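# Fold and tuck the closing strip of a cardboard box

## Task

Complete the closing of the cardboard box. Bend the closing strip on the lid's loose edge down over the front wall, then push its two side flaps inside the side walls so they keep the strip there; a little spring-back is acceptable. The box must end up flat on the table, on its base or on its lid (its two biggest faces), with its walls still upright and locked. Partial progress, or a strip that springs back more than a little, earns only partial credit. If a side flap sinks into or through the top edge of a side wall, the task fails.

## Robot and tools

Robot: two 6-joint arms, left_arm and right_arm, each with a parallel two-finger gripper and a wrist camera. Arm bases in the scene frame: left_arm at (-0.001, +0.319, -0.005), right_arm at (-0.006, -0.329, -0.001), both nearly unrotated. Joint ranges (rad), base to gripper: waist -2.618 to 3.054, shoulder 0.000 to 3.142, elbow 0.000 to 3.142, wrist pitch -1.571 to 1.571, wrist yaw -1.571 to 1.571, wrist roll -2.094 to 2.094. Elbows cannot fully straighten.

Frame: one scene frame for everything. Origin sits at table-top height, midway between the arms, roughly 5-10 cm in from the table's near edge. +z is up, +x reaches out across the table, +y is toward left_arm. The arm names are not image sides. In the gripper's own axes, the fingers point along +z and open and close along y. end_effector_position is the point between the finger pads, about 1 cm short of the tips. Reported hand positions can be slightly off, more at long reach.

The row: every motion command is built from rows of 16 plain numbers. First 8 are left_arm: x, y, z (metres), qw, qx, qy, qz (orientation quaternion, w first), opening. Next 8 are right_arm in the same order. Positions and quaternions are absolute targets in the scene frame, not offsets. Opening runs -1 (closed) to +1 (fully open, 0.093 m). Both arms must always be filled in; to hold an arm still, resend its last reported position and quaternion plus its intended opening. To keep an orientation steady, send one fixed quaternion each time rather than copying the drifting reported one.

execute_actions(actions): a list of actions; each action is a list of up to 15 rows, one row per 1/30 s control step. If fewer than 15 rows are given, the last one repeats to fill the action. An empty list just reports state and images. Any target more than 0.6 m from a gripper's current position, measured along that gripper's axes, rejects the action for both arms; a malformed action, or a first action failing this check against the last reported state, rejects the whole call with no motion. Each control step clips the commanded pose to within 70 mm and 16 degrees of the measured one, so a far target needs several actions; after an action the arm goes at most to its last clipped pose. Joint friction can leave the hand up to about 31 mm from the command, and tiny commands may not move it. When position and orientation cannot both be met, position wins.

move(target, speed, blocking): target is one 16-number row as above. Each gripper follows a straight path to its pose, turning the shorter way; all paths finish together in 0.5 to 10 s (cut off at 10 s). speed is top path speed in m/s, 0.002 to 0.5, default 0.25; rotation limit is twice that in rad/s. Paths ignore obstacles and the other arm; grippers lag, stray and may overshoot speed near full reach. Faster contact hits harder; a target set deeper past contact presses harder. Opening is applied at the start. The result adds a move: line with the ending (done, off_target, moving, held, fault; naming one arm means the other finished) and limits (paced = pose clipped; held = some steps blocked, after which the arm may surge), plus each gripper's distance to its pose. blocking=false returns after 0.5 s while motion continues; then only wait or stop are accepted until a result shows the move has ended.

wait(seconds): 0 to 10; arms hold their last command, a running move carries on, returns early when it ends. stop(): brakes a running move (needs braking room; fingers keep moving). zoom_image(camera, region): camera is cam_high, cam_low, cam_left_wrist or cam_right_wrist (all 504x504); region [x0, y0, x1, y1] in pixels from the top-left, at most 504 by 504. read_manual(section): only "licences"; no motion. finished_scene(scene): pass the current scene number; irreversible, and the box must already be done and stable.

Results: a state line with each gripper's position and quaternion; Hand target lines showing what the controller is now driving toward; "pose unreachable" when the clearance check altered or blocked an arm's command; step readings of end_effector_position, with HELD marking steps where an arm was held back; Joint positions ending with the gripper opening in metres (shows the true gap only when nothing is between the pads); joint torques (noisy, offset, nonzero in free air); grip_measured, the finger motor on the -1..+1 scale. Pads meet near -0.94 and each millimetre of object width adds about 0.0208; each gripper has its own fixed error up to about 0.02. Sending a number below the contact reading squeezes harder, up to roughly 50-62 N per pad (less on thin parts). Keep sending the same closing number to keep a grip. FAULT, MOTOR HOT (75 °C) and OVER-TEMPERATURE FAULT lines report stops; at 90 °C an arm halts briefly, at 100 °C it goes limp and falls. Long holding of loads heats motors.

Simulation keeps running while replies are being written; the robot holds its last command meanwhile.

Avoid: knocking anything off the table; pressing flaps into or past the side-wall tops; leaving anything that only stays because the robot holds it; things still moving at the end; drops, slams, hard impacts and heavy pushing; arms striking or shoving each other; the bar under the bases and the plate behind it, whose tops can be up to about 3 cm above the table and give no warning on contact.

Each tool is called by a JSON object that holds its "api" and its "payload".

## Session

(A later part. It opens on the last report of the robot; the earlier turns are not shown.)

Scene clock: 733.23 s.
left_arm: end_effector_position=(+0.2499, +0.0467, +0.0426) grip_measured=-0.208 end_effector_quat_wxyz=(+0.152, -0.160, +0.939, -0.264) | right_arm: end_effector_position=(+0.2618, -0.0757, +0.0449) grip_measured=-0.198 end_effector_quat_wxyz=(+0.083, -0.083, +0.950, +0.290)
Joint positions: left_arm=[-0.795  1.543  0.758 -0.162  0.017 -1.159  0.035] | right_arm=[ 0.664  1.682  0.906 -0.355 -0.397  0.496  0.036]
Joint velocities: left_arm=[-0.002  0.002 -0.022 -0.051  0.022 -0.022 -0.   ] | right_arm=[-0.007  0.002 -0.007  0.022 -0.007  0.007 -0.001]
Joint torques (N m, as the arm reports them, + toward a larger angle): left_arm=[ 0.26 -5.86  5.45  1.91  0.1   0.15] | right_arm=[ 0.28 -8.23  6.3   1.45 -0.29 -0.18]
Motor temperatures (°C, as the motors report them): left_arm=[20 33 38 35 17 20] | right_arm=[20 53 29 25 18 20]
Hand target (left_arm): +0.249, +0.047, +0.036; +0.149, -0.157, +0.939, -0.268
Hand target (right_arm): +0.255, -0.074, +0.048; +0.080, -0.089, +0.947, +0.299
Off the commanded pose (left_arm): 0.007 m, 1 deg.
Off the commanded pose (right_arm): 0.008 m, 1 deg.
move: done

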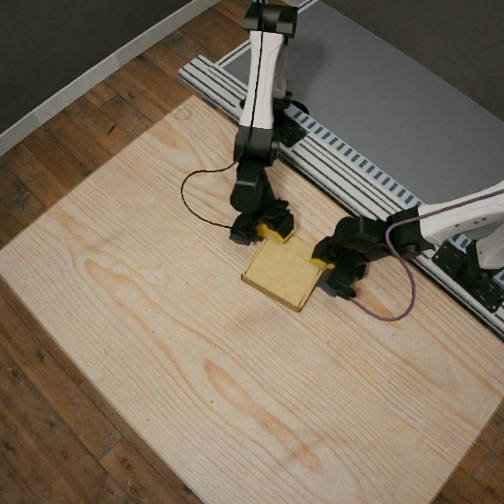

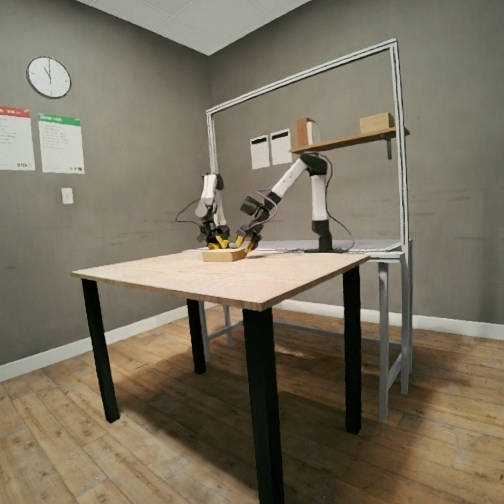

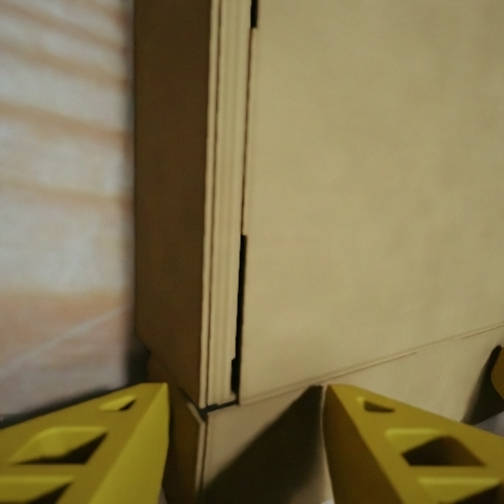

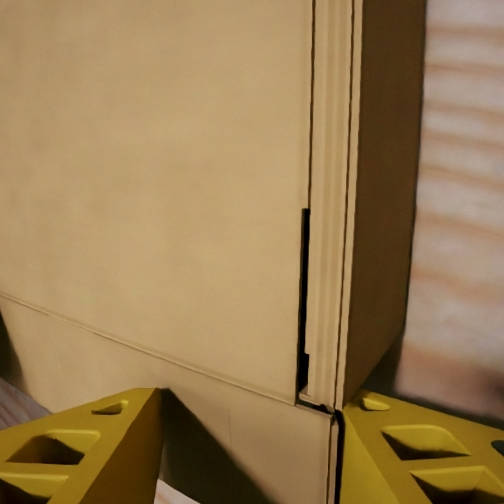

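{"api": "move", "payload": {"target": [0.249,0.047,0.033,0.1487,-0.1565,0.9387,-0.2685,-0.21,0.255,-0.0737,0.048,0.080,-0.0885,0.946,0.299,-0.15], "speed": 0.005}}

{"api": "zoom_image", "payload": {"camera": "cam_right_wrist", "region": [230, 300, 480, 504]}}

Scene clock: 742.73 s.
left_arm: end_effector_position=(+0.2513, +0.0450, +0.0418) grip_measured=-0.208 end_effector_quat_wxyz=(+0.154, -0.160, +0.938, -0.267) | right_arm: end_effector_position=(+0.2619, -0.0758, +0.0448) grip_measured=-0.151 end_effector_quat_wxyz=(+0.083, -0.083, +0.950, +0.290)
Joint positions: left_arm=[-0.795  1.551  0.758 -0.148  0.018 -1.159  0.035] | right_arm=[ 0.664  1.682  0.906 -0.355 -0.396  0.496  0.038]
Joint velocities: left_arm=[ 0.002  0.037 -0.007 -0.022  0.037  0.022  0.   ] | right_arm=[-0.007  0.012  0.017 -0.007 -0.007 -0.022 -0.   ]
Joint torques (N m, as the arm reports them, + toward a larger angle): left_arm=[ 0.24 -5.97  4.78  1.88  0.09  0.16] | right_arm=[ 0.28 -8.27  6.28  1.46 -0.29 -0.17]
Motor temperatures (°C, as the motors report them): left_arm=[20 33 37 35 17 20] | right_arm=[20 53 29 25 18 20]
Hand target (left_arm): +0.249, +0.047, +0.033; +0.149, -0.157, +0.939, -0.268
Hand target (right_arm): +0.255, -0.074, +0.048; +0.080, -0.089, +0.947, +0.299
Off the commanded pose (left_arm): 0.009 m, 1 deg.
Off the commanded pose (right_arm): 0.008 m, 1 deg.
move: done

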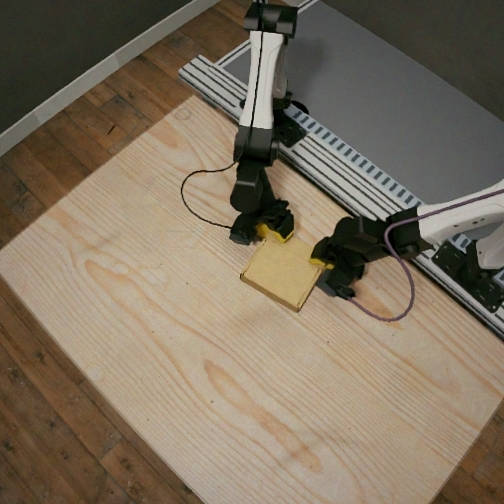

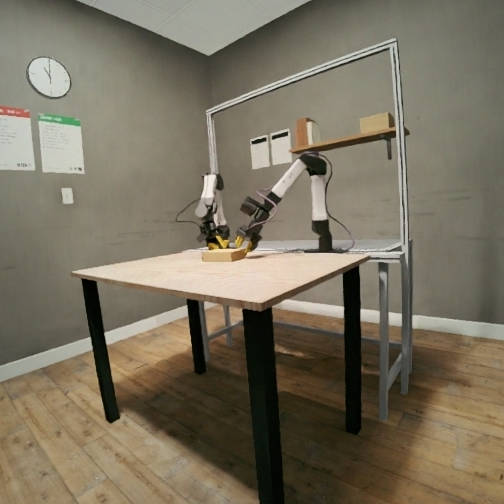

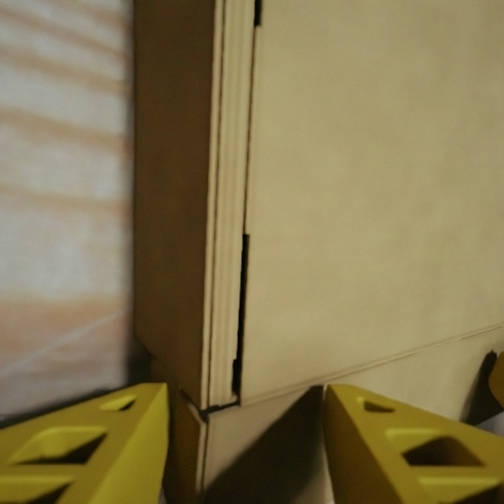

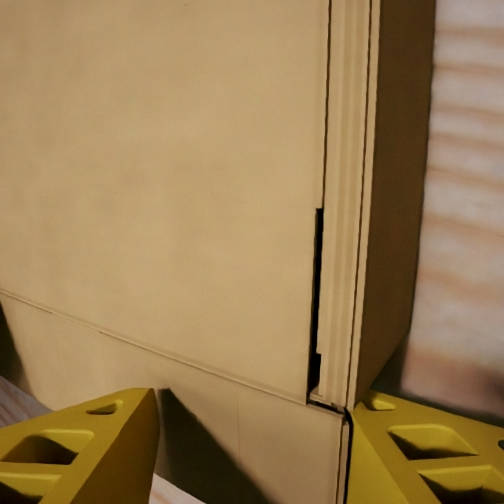

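Region (230, 300, 480, 504) of cam_right_wrist's 504x504 image, scaled by 2.016, with more detail than that image has; it fills the top 411 rows of this view, and the rest is white.

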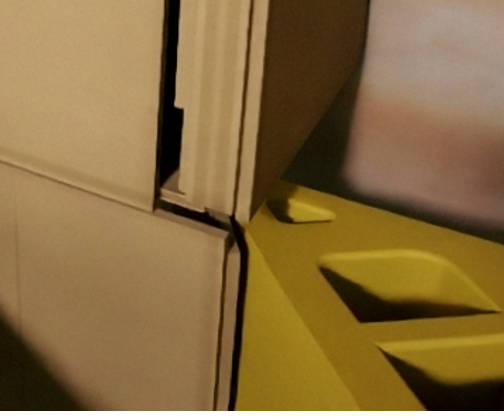

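{"api": "move", "payload": {"target": [0.249,0.047,0.036,0.1487,-0.1565,0.9387,-0.2685,-0.21,0.255,-0.0737,0.048,0.080,-0.0885,0.946,0.299,-0.10], "speed": 0.005}}

{"api": "zoom_image", "payload": {"camera": "cam_right_wrist", "region": [230, 300, 480, 504]}}

{"api": "zoom_image", "payload": {"camera": "cam_left_wrist", "region": [80, 280, 330, 504]}}

Scene clock: 758.03 s.
left_arm: end_effector_position=(+0.2514, +0.0450, +0.0419) grip_measured=-0.208 end_effector_quat_wxyz=(+0.154, -0.160, +0.938, -0.267) | right_arm: end_effector_position=(+0.2618, -0.0757, +0.0449) grip_measured=-0.101 end_effector_quat_wxyz=(+0.083, -0.083, +0.950, +0.290)
Joint positions: left_arm=[-0.795  1.551  0.758 -0.147  0.018 -1.159  0.035] | right_arm=[ 0.664  1.682  0.906 -0.355 -0.397  0.496  0.04 ]
Joint velocities: left_arm=[ 0.002 -0.007 -0.007 -0.037 -0.051 -0.007 -0.001] | right_arm=[ 0.002  0.002 -0.007 -0.051 -0.051 -0.037  0.   ]
Joint torques (N m, as the arm reports them, + toward a larger angle): left_arm=[ 0.39 -6.45  5.28  1.79  0.09  0.15] | right_arm=[ 0.29 -8.21  6.27  1.45 -0.26 -0.17]
Motor temperatures (°C, as the motors report them): left_arm=[20 32 36 36 17 20] | right_arm=[20 53 29 25 18 20]
Hand target (left_arm): +0.249, +0.047, +0.036; +0.149, -0.157, +0.939, -0.268
Hand target (right_arm): +0.255, -0.074, +0.048; +0.080, -0.089, +0.947, +0.299
Off the commanded pose (left_arm): 0.007 m, 1 deg.
Off the commanded pose (right_arm): 0.008 m, 1 deg.
move: done

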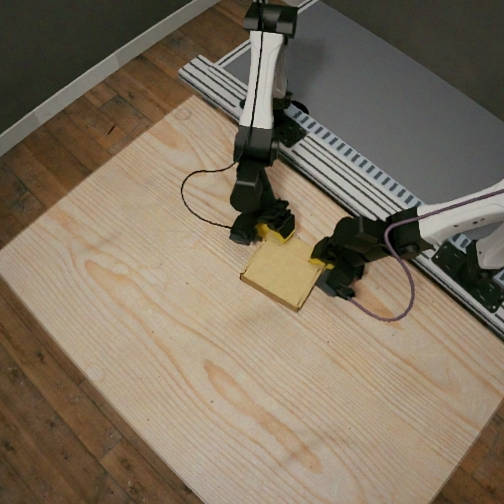

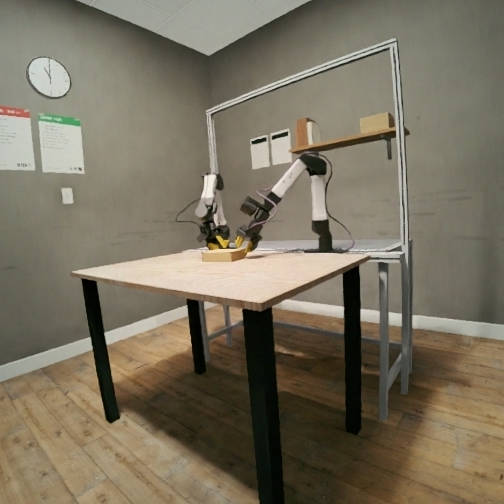

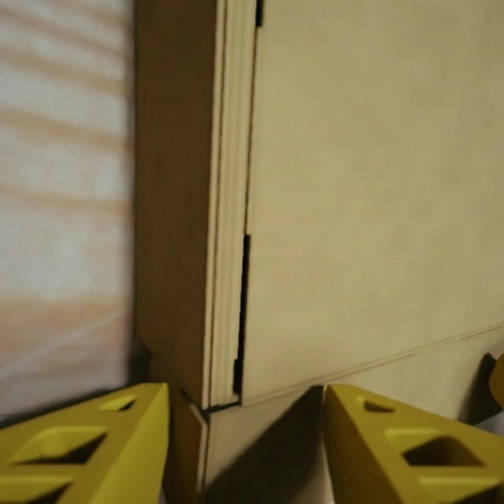

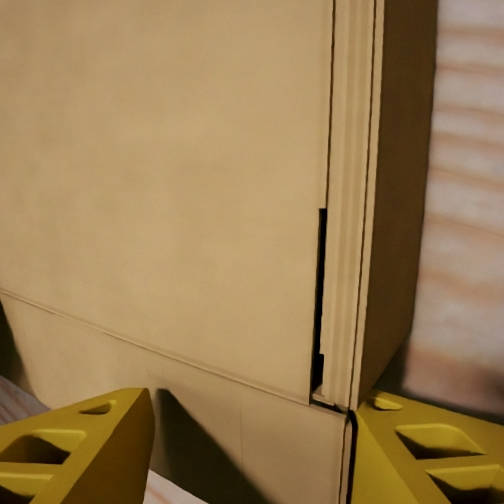

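Region (230, 300, 480, 504) of cam_right_wrist's 504x504 image, scaled by 2.016, with more detail than that image has; it fills the top 411 rows of this view, and the rest is white.

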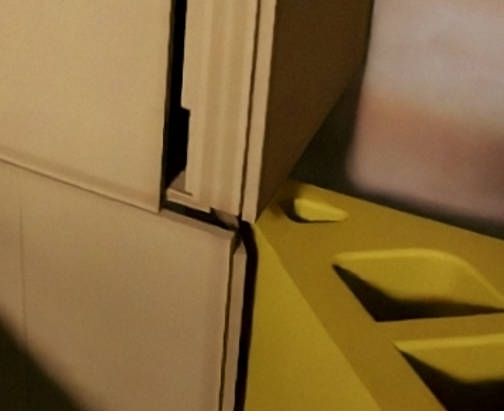

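Region (80, 280, 330, 504) of cam_left_wrist's 504x504 image, scaled by 2.016, with more detail than that image has; it fills the top 452 rows of this view, and the rest is white.

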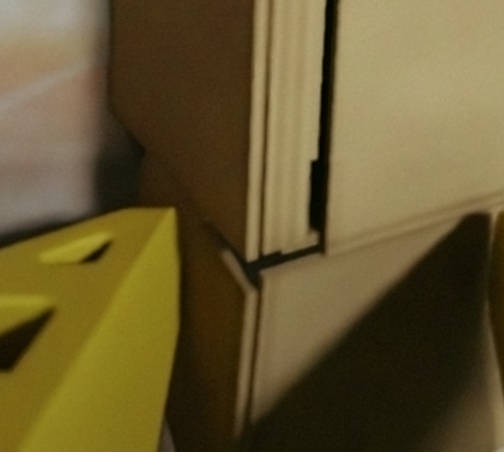

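{"api": "move", "payload": {"target": [0.249,0.047,0.036,0.1487,-0.1565,0.9387,-0.2685,-0.23,0.255,-0.0737,0.048,0.080,-0.0885,0.946,0.299,-0.04], "speed": 0.01}}

{"api": "zoom_image", "payload": {"camera": "cam_right_wrist", "region": [230, 300, 480, 504]}}

{"api": "zoom_image", "payload": {"camera": "cam_left_wrist", "region": [80, 280, 330, 504]}}

Scene clock: 764.50 s.
left_arm: end_effector_position=(+0.2514, +0.0450, +0.0419) grip_measured=-0.228 end_effector_quat_wxyz=(+0.154, -0.160, +0.938, -0.267) | right_arm: end_effector_position=(+0.2618, -0.0757, +0.0449) grip_measured=-0.041 end_effector_quat_wxyz=(+0.083, -0.083, +0.950, +0.290)
Joint positions: left_arm=[-0.795  1.551  0.758 -0.147  0.018 -1.159  0.034] | right_arm=[ 0.664  1.682  0.906 -0.355 -0.397  0.496  0.043]
Joint velocities: left_arm=[-0.027  0.002 -0.002  0.095  0.007  0.007 -0.001] | right_arm=[ 0.002 -0.002 -0.002 -0.007 -0.022  0.051  0.   ]
Joint torques (N m, as the arm reports them, + toward a larger angle): left_arm=[ 0.27 -6.49  5.33  1.78  0.09  0.17] | right_arm=[ 0.31 -8.25  6.28  1.44 -0.29 -0.17]
Motor temperatures (°C, as the motors report them): left_arm=[20 33 36 35 17 20] | right_arm=[20 53 29 25 18 20]
Hand target (left_arm): +0.249, +0.047, +0.036; +0.149, -0.157, +0.939, -0.268
Hand target (right_arm): +0.255, -0.074, +0.048; +0.080, -0.089, +0.947, +0.299
Off the commanded pose (left_arm): 0.007 m, 1 deg.
Off the commanded pose (right_arm): 0.008 m, 1 deg.
move: done

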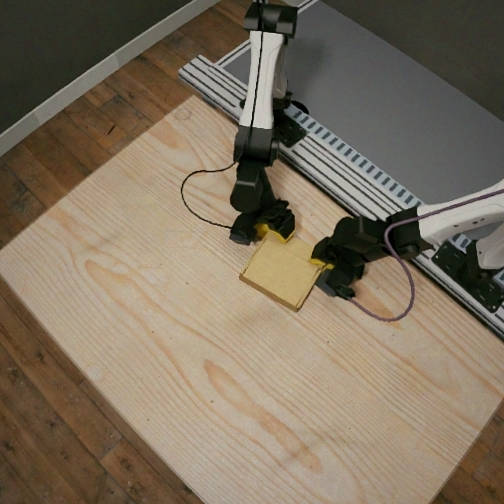

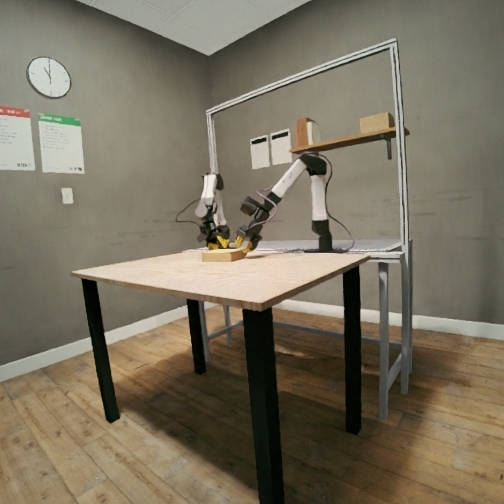

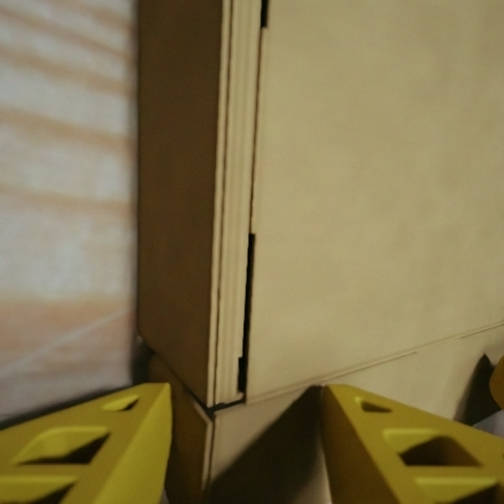

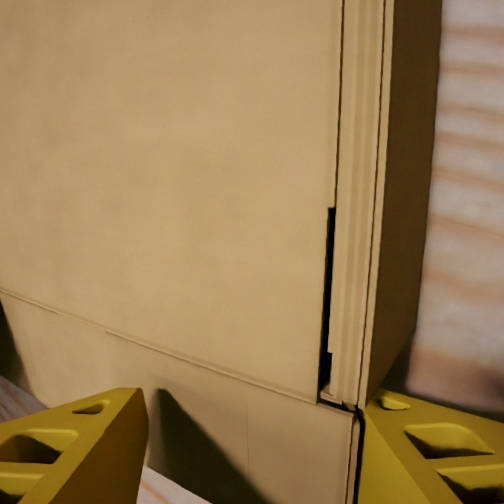

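Region (230, 300, 480, 504) of cam_right_wrist's 504x504 image, scaled by 2.016, with more detail than that image has; it fills the top 411 rows of this view, and the rest is white.

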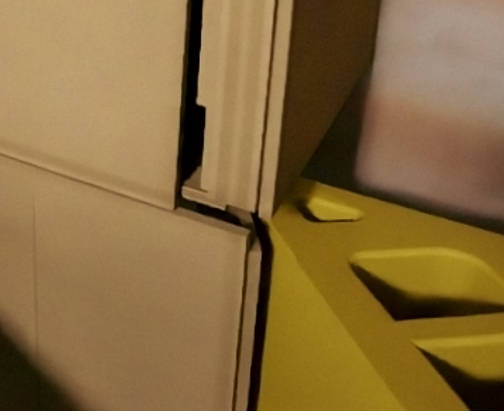

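Region (80, 280, 330, 504) of cam_left_wrist's 504x504 image, scaled by 2.016, with more detail than that image has; it fills the top 452 rows of this view, and the rest is white.

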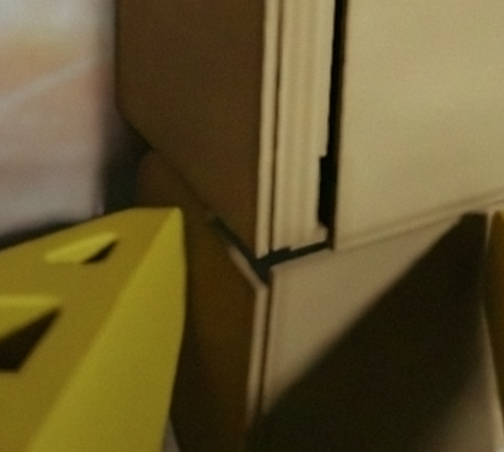

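{"api": "move", "payload": {"target": [0.247,0.049,0.029,0.1487,-0.1565,0.9387,-0.2685,-0.27,0.255,-0.0737,0.048,0.080,-0.0885,0.946,0.299,-0.04], "speed": 0.008}}

{"api": "zoom_image", "payload": {"camera": "cam_right_wrist", "region": [230, 300, 480, 504]}}

{"api": "zoom_image", "payload": {"camera": "cam_left_wrist", "region": [80, 280, 330, 504]}}

Scene clock: 785.67 s.
left_arm: end_effector_position=(+0.2508, +0.0452, +0.0391) grip_measured=-0.268 end_effector_quat_wxyz=(+0.156, -0.159, +0.936, -0.272) | right_arm: end_effector_position=(+0.2620, -0.0758, +0.0448) grip_measured=-0.041 end_effector_quat_wxyz=(+0.083, -0.083, +0.950, +0.289)
Joint positions: left_arm=[-0.795  1.551  0.737 -0.115  0.019 -1.159  0.032] | right_arm=[ 0.664  1.682  0.906 -0.355 -0.396  0.496  0.043]
Joint velocities: left_arm=[-0.007  0.007 -0.002 -0.125 -0.051 -0.022 -0.   ] | right_arm=[-0.007 -0.002 -0.012 -0.022  0.007  0.007  0.   ]
Joint torques (N m, as the arm reports them, + toward a larger angle): left_arm=[ 0.28 -5.93  4.88  1.81  0.12  0.15] | right_arm=[ 0.27 -8.26  6.25  1.44 -0.31 -0.17]
Motor temperatures (°C, as the motors report them): left_arm=[20 33 35 35 17 20] | right_arm=[20 53 28 25 18 20]
Hand target (left_arm): +0.247, +0.049, +0.029; +0.149, -0.157, +0.939, -0.268
Hand target (right_arm): +0.255, -0.074, +0.048; +0.080, -0.089, +0.947, +0.299
Off the commanded pose (left_arm): 0.011 m, 1 deg.
Off the commanded pose (right_arm): 0.008 m, 1 deg.
move: off_target (left_arm)

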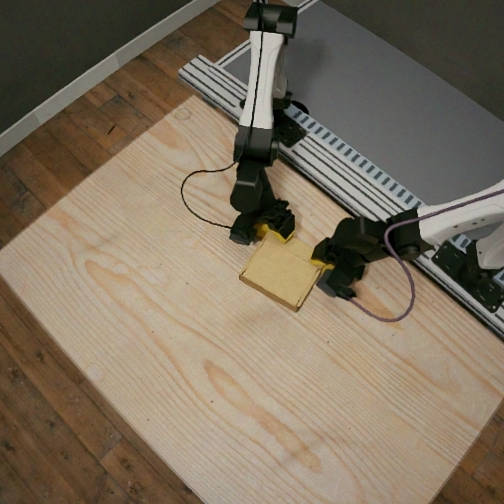

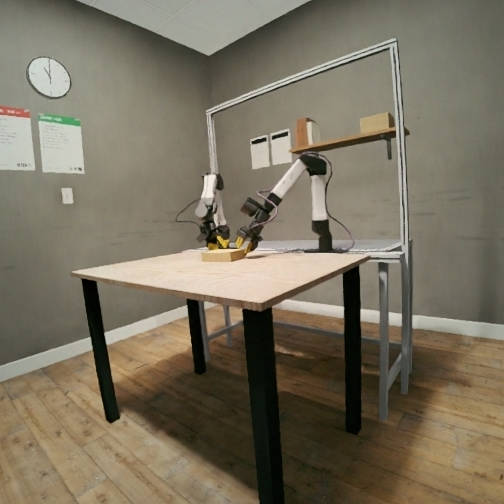

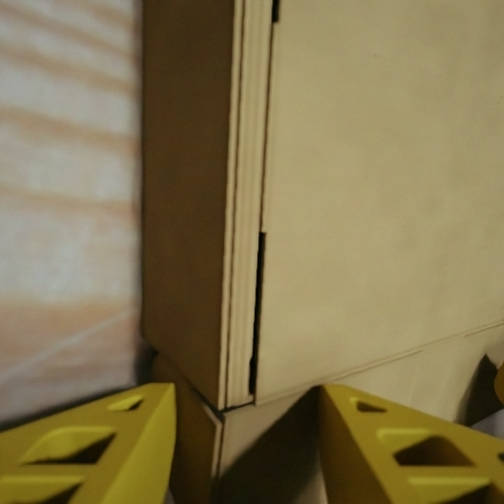

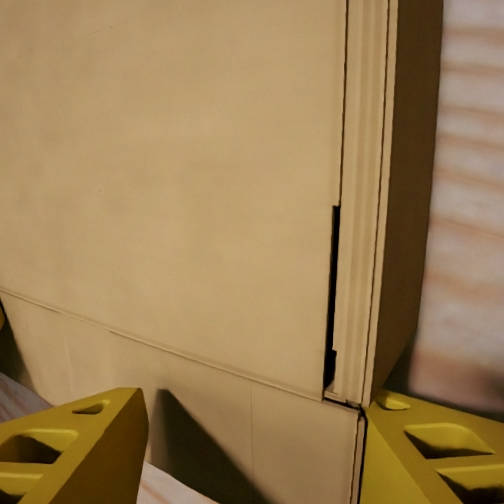

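Region (230, 300, 480, 504) of cam_right_wrist's 504x504 image, scaled by 2.016, with more detail than that image has; it fills the top 411 rows of this view, and the rest is white.

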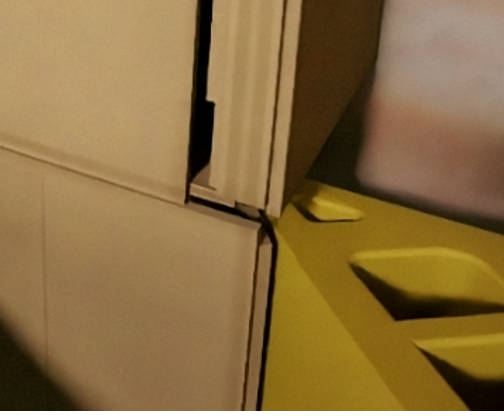

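Region (80, 280, 330, 504) of cam_left_wrist's 504x504 image, scaled by 2.016, with more detail than that image has; it fills the top 452 rows of this view, and the rest is white.

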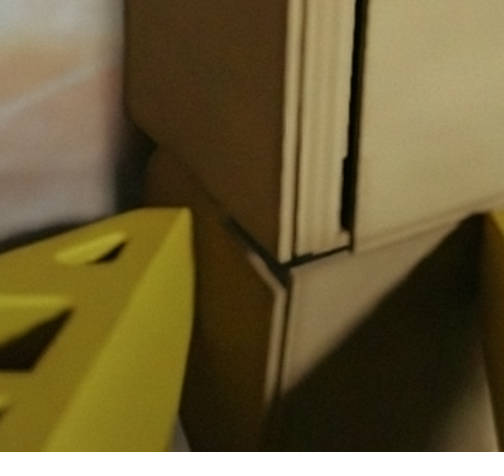

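{"api": "move", "payload": {"target": [0.246,0.050,0.025,0.1487,-0.1565,0.9387,-0.2685,-0.27,0.255,-0.0737,0.048,0.080,-0.0885,0.946,0.299,-0.04], "speed": 0.008}}

{"api": "zoom_image", "payload": {"camera": "cam_right_wrist", "region": [230, 300, 480, 504]}}

{"api": "zoom_image", "payload": {"camera": "cam_left_wrist", "region": [80, 280, 330, 504]}}

Scene clock: 795.07 s.
left_arm: end_effector_position=(+0.2511, +0.0447, +0.0383) grip_measured=-0.268 end_effector_quat_wxyz=(+0.159, -0.159, +0.934, -0.276) | right_arm: end_effector_position=(+0.2623, -0.0762, +0.0446) grip_measured=-0.041 end_effector_quat_wxyz=(+0.084, -0.083, +0.950, +0.288)
Joint positions: left_arm=[-0.795  1.551  0.725 -0.091  0.019 -1.159  0.032] | right_arm=[ 0.664  1.682  0.906 -0.355 -0.393  0.496  0.043]
Joint velocities: left_arm=[-0.007  0.012  0.007 -0.007 -0.007 -0.037 -0.   ] | right_arm=[-0.012  0.002 -0.002 -0.037 -0.051 -0.007 -0.   ]
Joint torques (N m, as the arm reports them, + toward a larger angle): left_arm=[ 0.42 -5.47  4.73  1.77  0.1   0.16] | right_arm=[ 0.27 -8.24  6.27  1.44 -0.33 -0.17]
Motor temperatures (°C, as the motors report them): left_arm=[20 33 35 35 17 20] | right_arm=[20 53 28 25 18 20]
Hand target (left_arm): +0.246, +0.050, +0.025; +0.149, -0.157, +0.939, -0.268
Hand target (right_arm): +0.255, -0.074, +0.048; +0.080, -0.089, +0.947, +0.299
Off the commanded pose (left_arm): 0.015 m, 2 deg.
Off the commanded pose (right_arm): 0.008 m, 2 deg.
move: off_target (left_arm)

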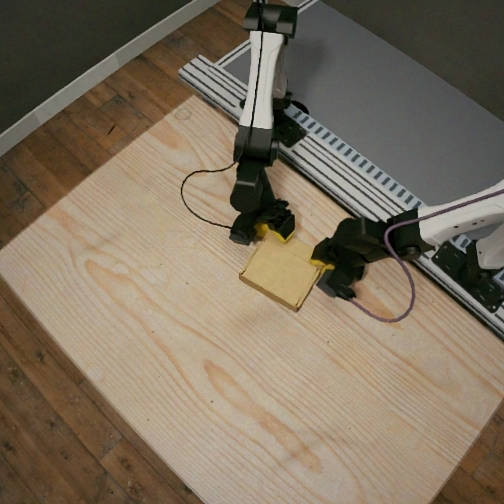

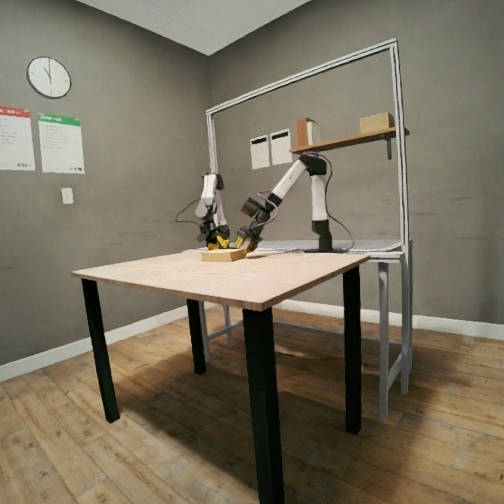

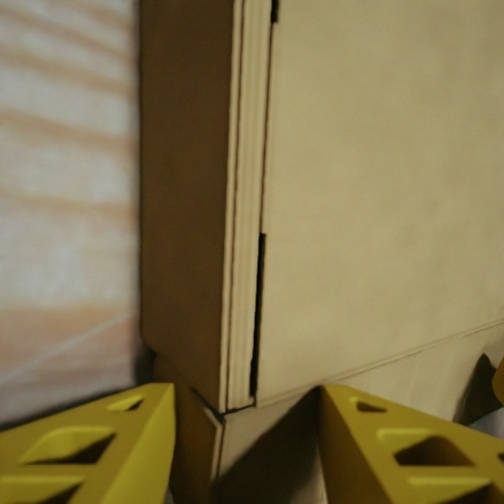

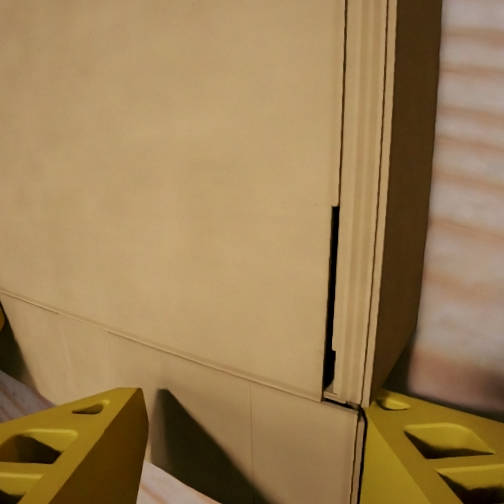

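Region (230, 300, 480, 504) of cam_right_wrist's 504x504 image, scaled by 2.016, with more detail than that image has; it fills the top 411 rows of this view, and the rest is white.

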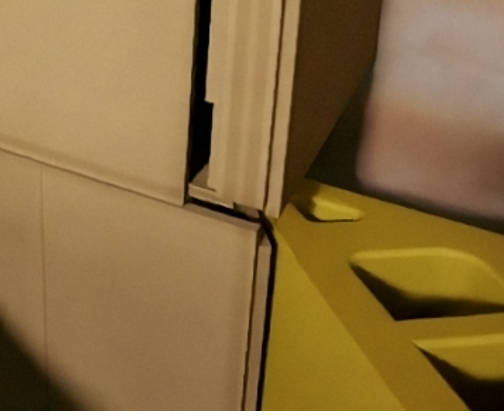

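Region (80, 280, 330, 504) of cam_left_wrist's 504x504 image, scaled by 2.016, with more detail than that image has; it fills the top 452 rows of this view, and the rest is white.

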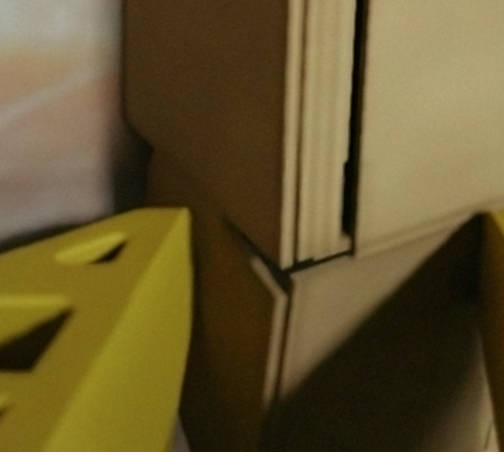

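{"api": "move", "payload": {"target": [0.246,0.050,0.028,0.1487,-0.1565,0.9387,-0.2685,-0.27,0.255,-0.0737,0.048,0.080,-0.0885,0.946,0.299,0.03], "speed": 0.01}}

{"api": "zoom_image", "payload": {"camera": "cam_right_wrist", "region": [230, 300, 480, 504]}}

{"api": "zoom_image", "payload": {"camera": "cam_left_wrist", "region": [80, 280, 330, 504]}}

Scene clock: 802.27 s.
left_arm: end_effector_position=(+0.2511, +0.0447, +0.0383) grip_measured=-0.268 end_effector_quat_wxyz=(+0.159, -0.158, +0.934, -0.276) | right_arm: end_effector_position=(+0.2622, -0.0761, +0.0447) grip_measured=+0.029 end_effector_quat_wxyz=(+0.084, -0.083, +0.950, +0.288)
Joint positions: left_arm=[-0.795  1.551  0.725 -0.091  0.02  -1.158  0.032] | right_arm=[ 0.664  1.682  0.906 -0.355 -0.393  0.496  0.047]
Joint velocities: left_arm=[-0.007 -0.007  0.012  0.037 -0.007 -0.066  0.   ] | right_arm=[-0.017  0.007  0.007 -0.022 -0.066  0.022 -0.   ]
Joint torques (N m, as the arm reports them, + toward a larger angle): left_arm=[ 0.42 -6.09  5.16  1.65  0.08  0.18] | right_arm=[ 0.3  -8.26  6.27  1.45 -0.33 -0.17]
Motor temperatures (°C, as the motors report them): left_arm=[20 32 35 35 17 20] | right_arm=[20 53 28 25 18 20]
Hand target (left_arm): +0.246, +0.050, +0.028; +0.149, -0.156, +0.939, -0.268
Hand target (right_arm): +0.255, -0.074, +0.048; +0.080, -0.089, +0.947, +0.299
Off the commanded pose (left_arm): 0.013 m, 2 deg.
Off the commanded pose (right_arm): 0.008 m, 2 deg.
move: off_target (left_arm)

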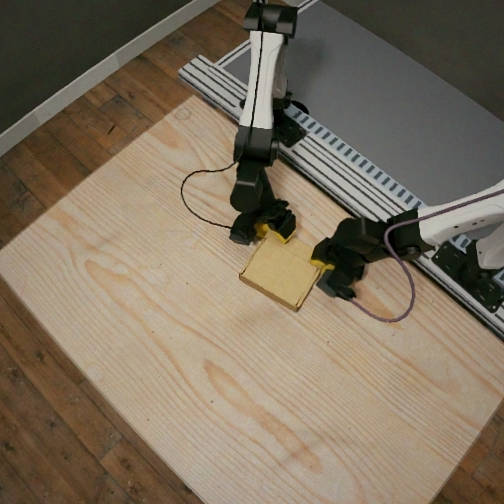

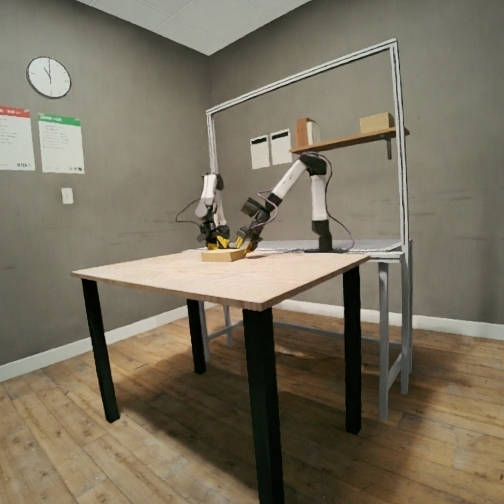

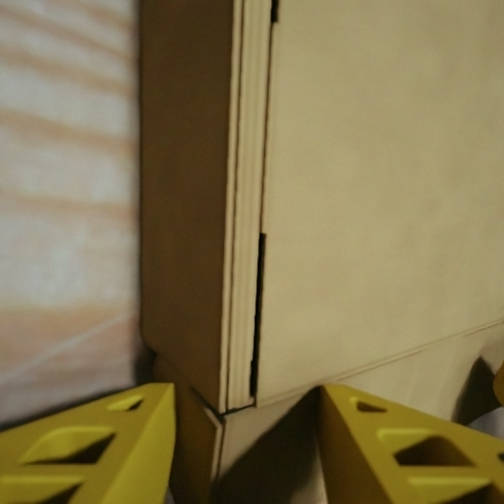

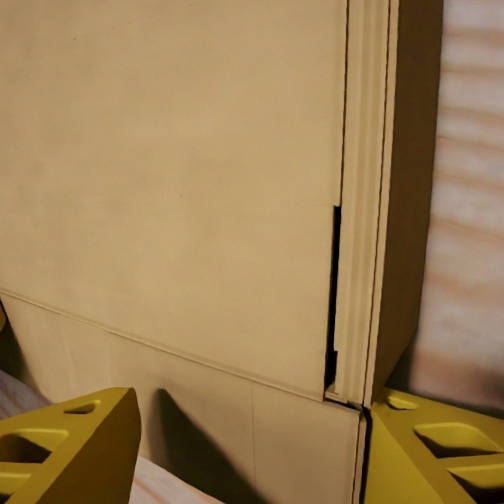

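Region (230, 300, 480, 504) of cam_right_wrist's 504x504 image, scaled by 2.016, with more detail than that image has; it fills the top 411 rows of this view, and the rest is white.

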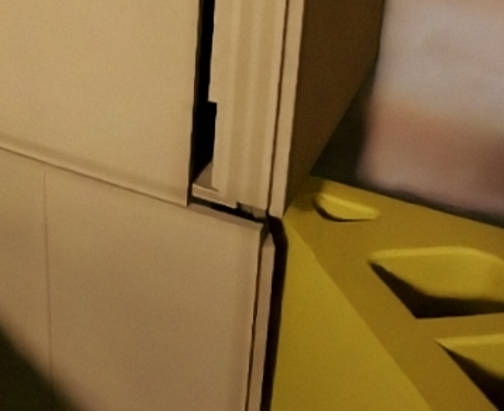

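Region (80, 280, 330, 504) of cam_left_wrist's 504x504 image, scaled by 2.016, with more detail than that image has; it fills the top 452 rows of this view, and the rest is white.

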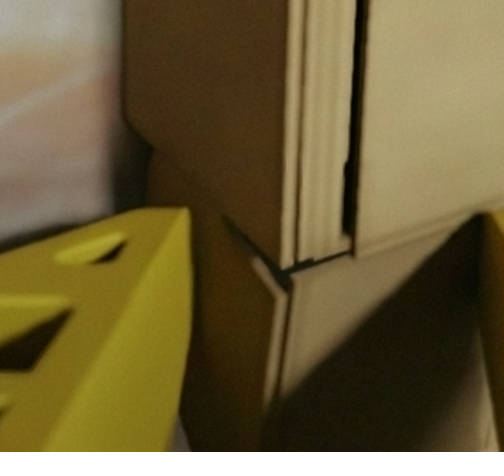

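Box now stays put. Continue opening right in small steps.

{"api": "move", "payload": {"target": [0.246,0.050,0.028,0.1487,-0.1565,0.9387,-0.2685,-0.27,0.255,-0.0737,0.048,0.080,-0.0885,0.946,0.299,0.10], "speed": 0.02}}

{"api": "zoom_image", "payload": {"camera": "cam_right_wrist", "region": [230, 300, 480, 504]}}

Scene clock: 806.47 s.
left_arm: end_effector_position=(+0.2511, +0.0447, +0.0383) grip_measured=-0.268 end_effector_quat_wxyz=(+0.159, -0.158, +0.934, -0.276) | right_arm: end_effector_position=(+0.2621, -0.0759, +0.0448) grip_measured=+0.099 end_effector_quat_wxyz=(+0.083, -0.083, +0.950, +0.289)
Joint positions: left_arm=[-0.795  1.551  0.725 -0.091  0.02  -1.158  0.032] | right_arm=[ 0.664  1.682  0.906 -0.355 -0.395  0.496  0.05 ]
Joint velocities: left_arm=[-0.007 -0.017 -0.002 -0.095  0.022 -0.066 -0.001] | right_arm=[-0.002 -0.007  0.012  0.007  0.007  0.051 -0.001]
Joint torques (N m, as the arm reports them, + toward a larger angle): left_arm=[ 0.44 -6.06  5.23  1.65  0.1   0.14] | right_arm=[ 0.28 -8.23  6.27  1.44 -0.32 -0.16]
Motor temperatures (°C, as the motors report them): left_arm=[20 32 35 35 17 20] | right_arm=[20 53 28 25 18 20]
Hand target (left_arm): +0.246, +0.050, +0.028; +0.149, -0.156, +0.939, -0.268
Hand target (right_arm): +0.255, -0.074, +0.048; +0.080, -0.089, +0.947, +0.299
Off the commanded pose (left_arm): 0.013 m, 2 deg.
Off the commanded pose (right_arm): 0.008 m, 1 deg.
move: off_target (left_arm)

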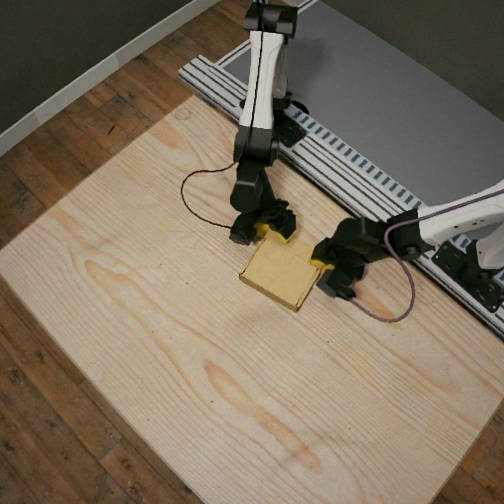

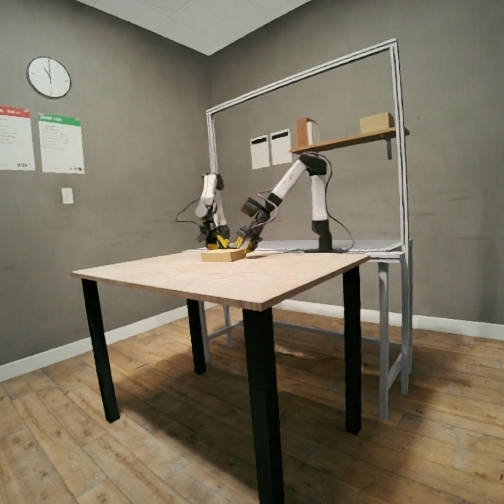

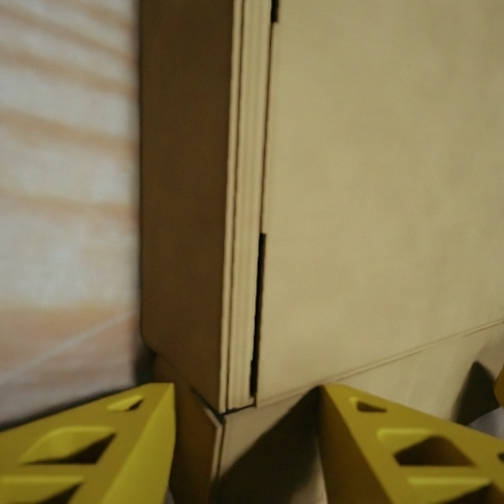

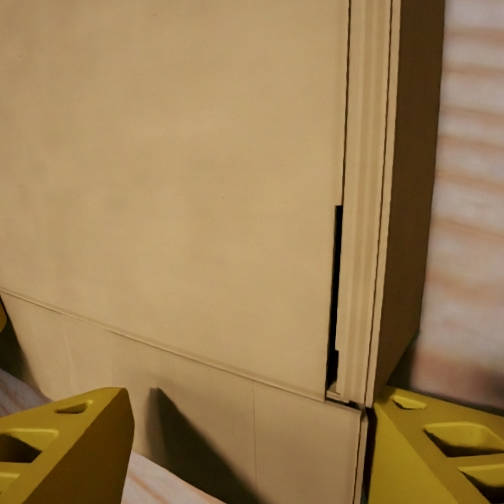

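Region (230, 300, 480, 504) of cam_right_wrist's 504x504 image, scaled by 2.016, with more detail than that image has; it fills the top 411 rows of this view, and the rest is white.

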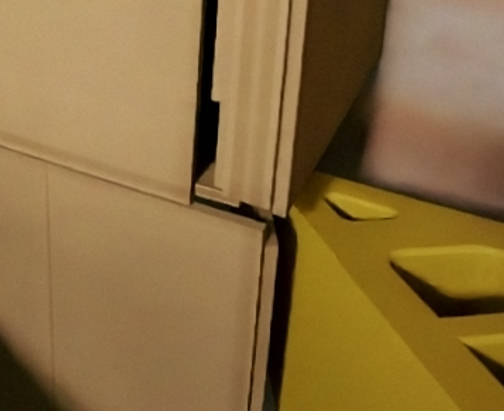

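{"api": "move", "payload": {"target": [0.246,0.050,0.028,0.1487,-0.1565,0.9387,-0.2685,-0.27,0.255,-0.0737,0.048,0.080,-0.0885,0.946,0.299,0.17], "speed": 0.02}}

{"api": "zoom_image", "payload": {"camera": "cam_right_wrist", "region": [230, 300, 480, 504]}}

Scene clock: 811.13 s.
left_arm: end_effector_position=(+0.2511, +0.0447, +0.0383) grip_measured=-0.268 end_effector_quat_wxyz=(+0.159, -0.158, +0.934, -0.276) | right_arm: end_effector_position=(+0.2619, -0.0758, +0.0448) grip_measured=+0.169 end_effector_quat_wxyz=(+0.083, -0.083, +0.950, +0.290)
Joint positions: left_arm=[-0.795  1.551  0.725 -0.091  0.02  -1.158  0.032] | right_arm=[ 0.664  1.682  0.906 -0.355 -0.396  0.496  0.053]
Joint velocities: left_arm=[-0.017 -0.002 -0.002 -0.007 -0.051  0.022  0.001] | right_arm=[-0.007 -0.002 -0.007  0.051  0.007 -0.037 -0.   ]
Joint torques (N m, as the arm reports them, + toward a larger angle): left_arm=[ 0.29 -6.06  5.17  1.65  0.08  0.13] | right_arm=[ 0.3  -8.26  6.29  1.44 -0.31 -0.18]
Motor temperatures (°C, as the motors report them): left_arm=[20 32 35 35 17 20] | right_arm=[20 53 28 25 18 20]
Hand target (left_arm): +0.246, +0.050, +0.028; +0.149, -0.156, +0.939, -0.268
Hand target (right_arm): +0.255, -0.074, +0.048; +0.080, -0.089, +0.947, +0.299
Off the commanded pose (left_arm): 0.013 m, 2 deg.
Off the commanded pose (right_arm): 0.008 m, 1 deg.
move: off_target (left_arm)

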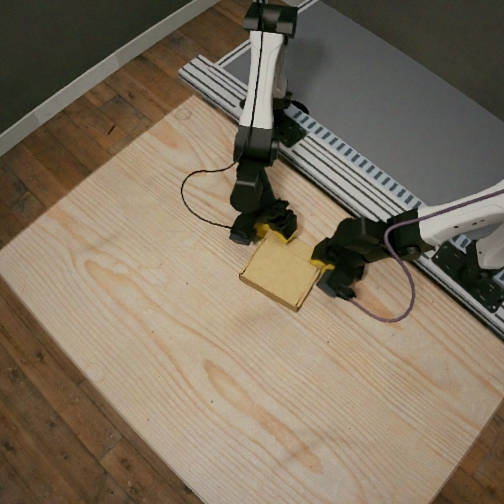

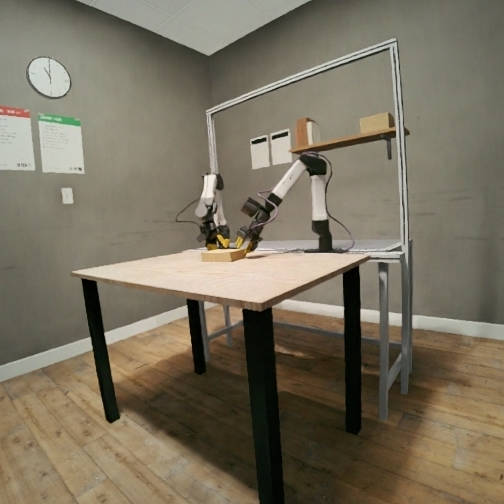

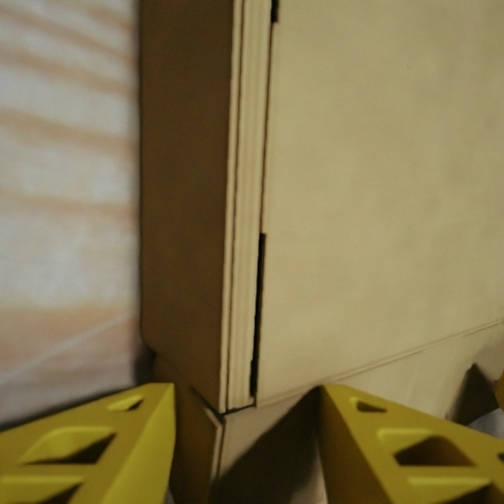

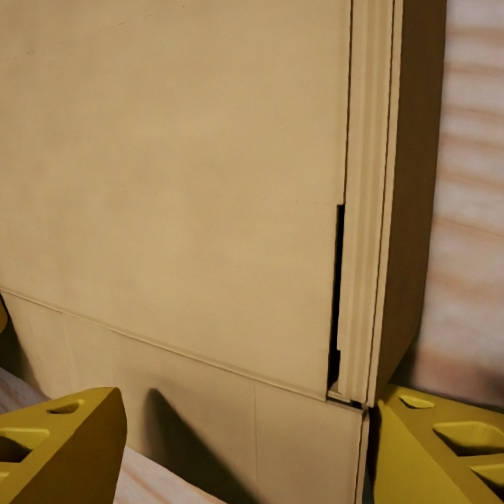

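Region (230, 300, 480, 504) of cam_right_wrist's 504x504 image, scaled by 2.016, with more detail than that image has; it fills the top 411 rows of this view, and the rest is white.

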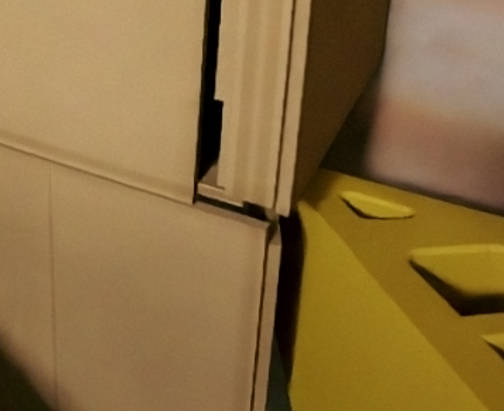

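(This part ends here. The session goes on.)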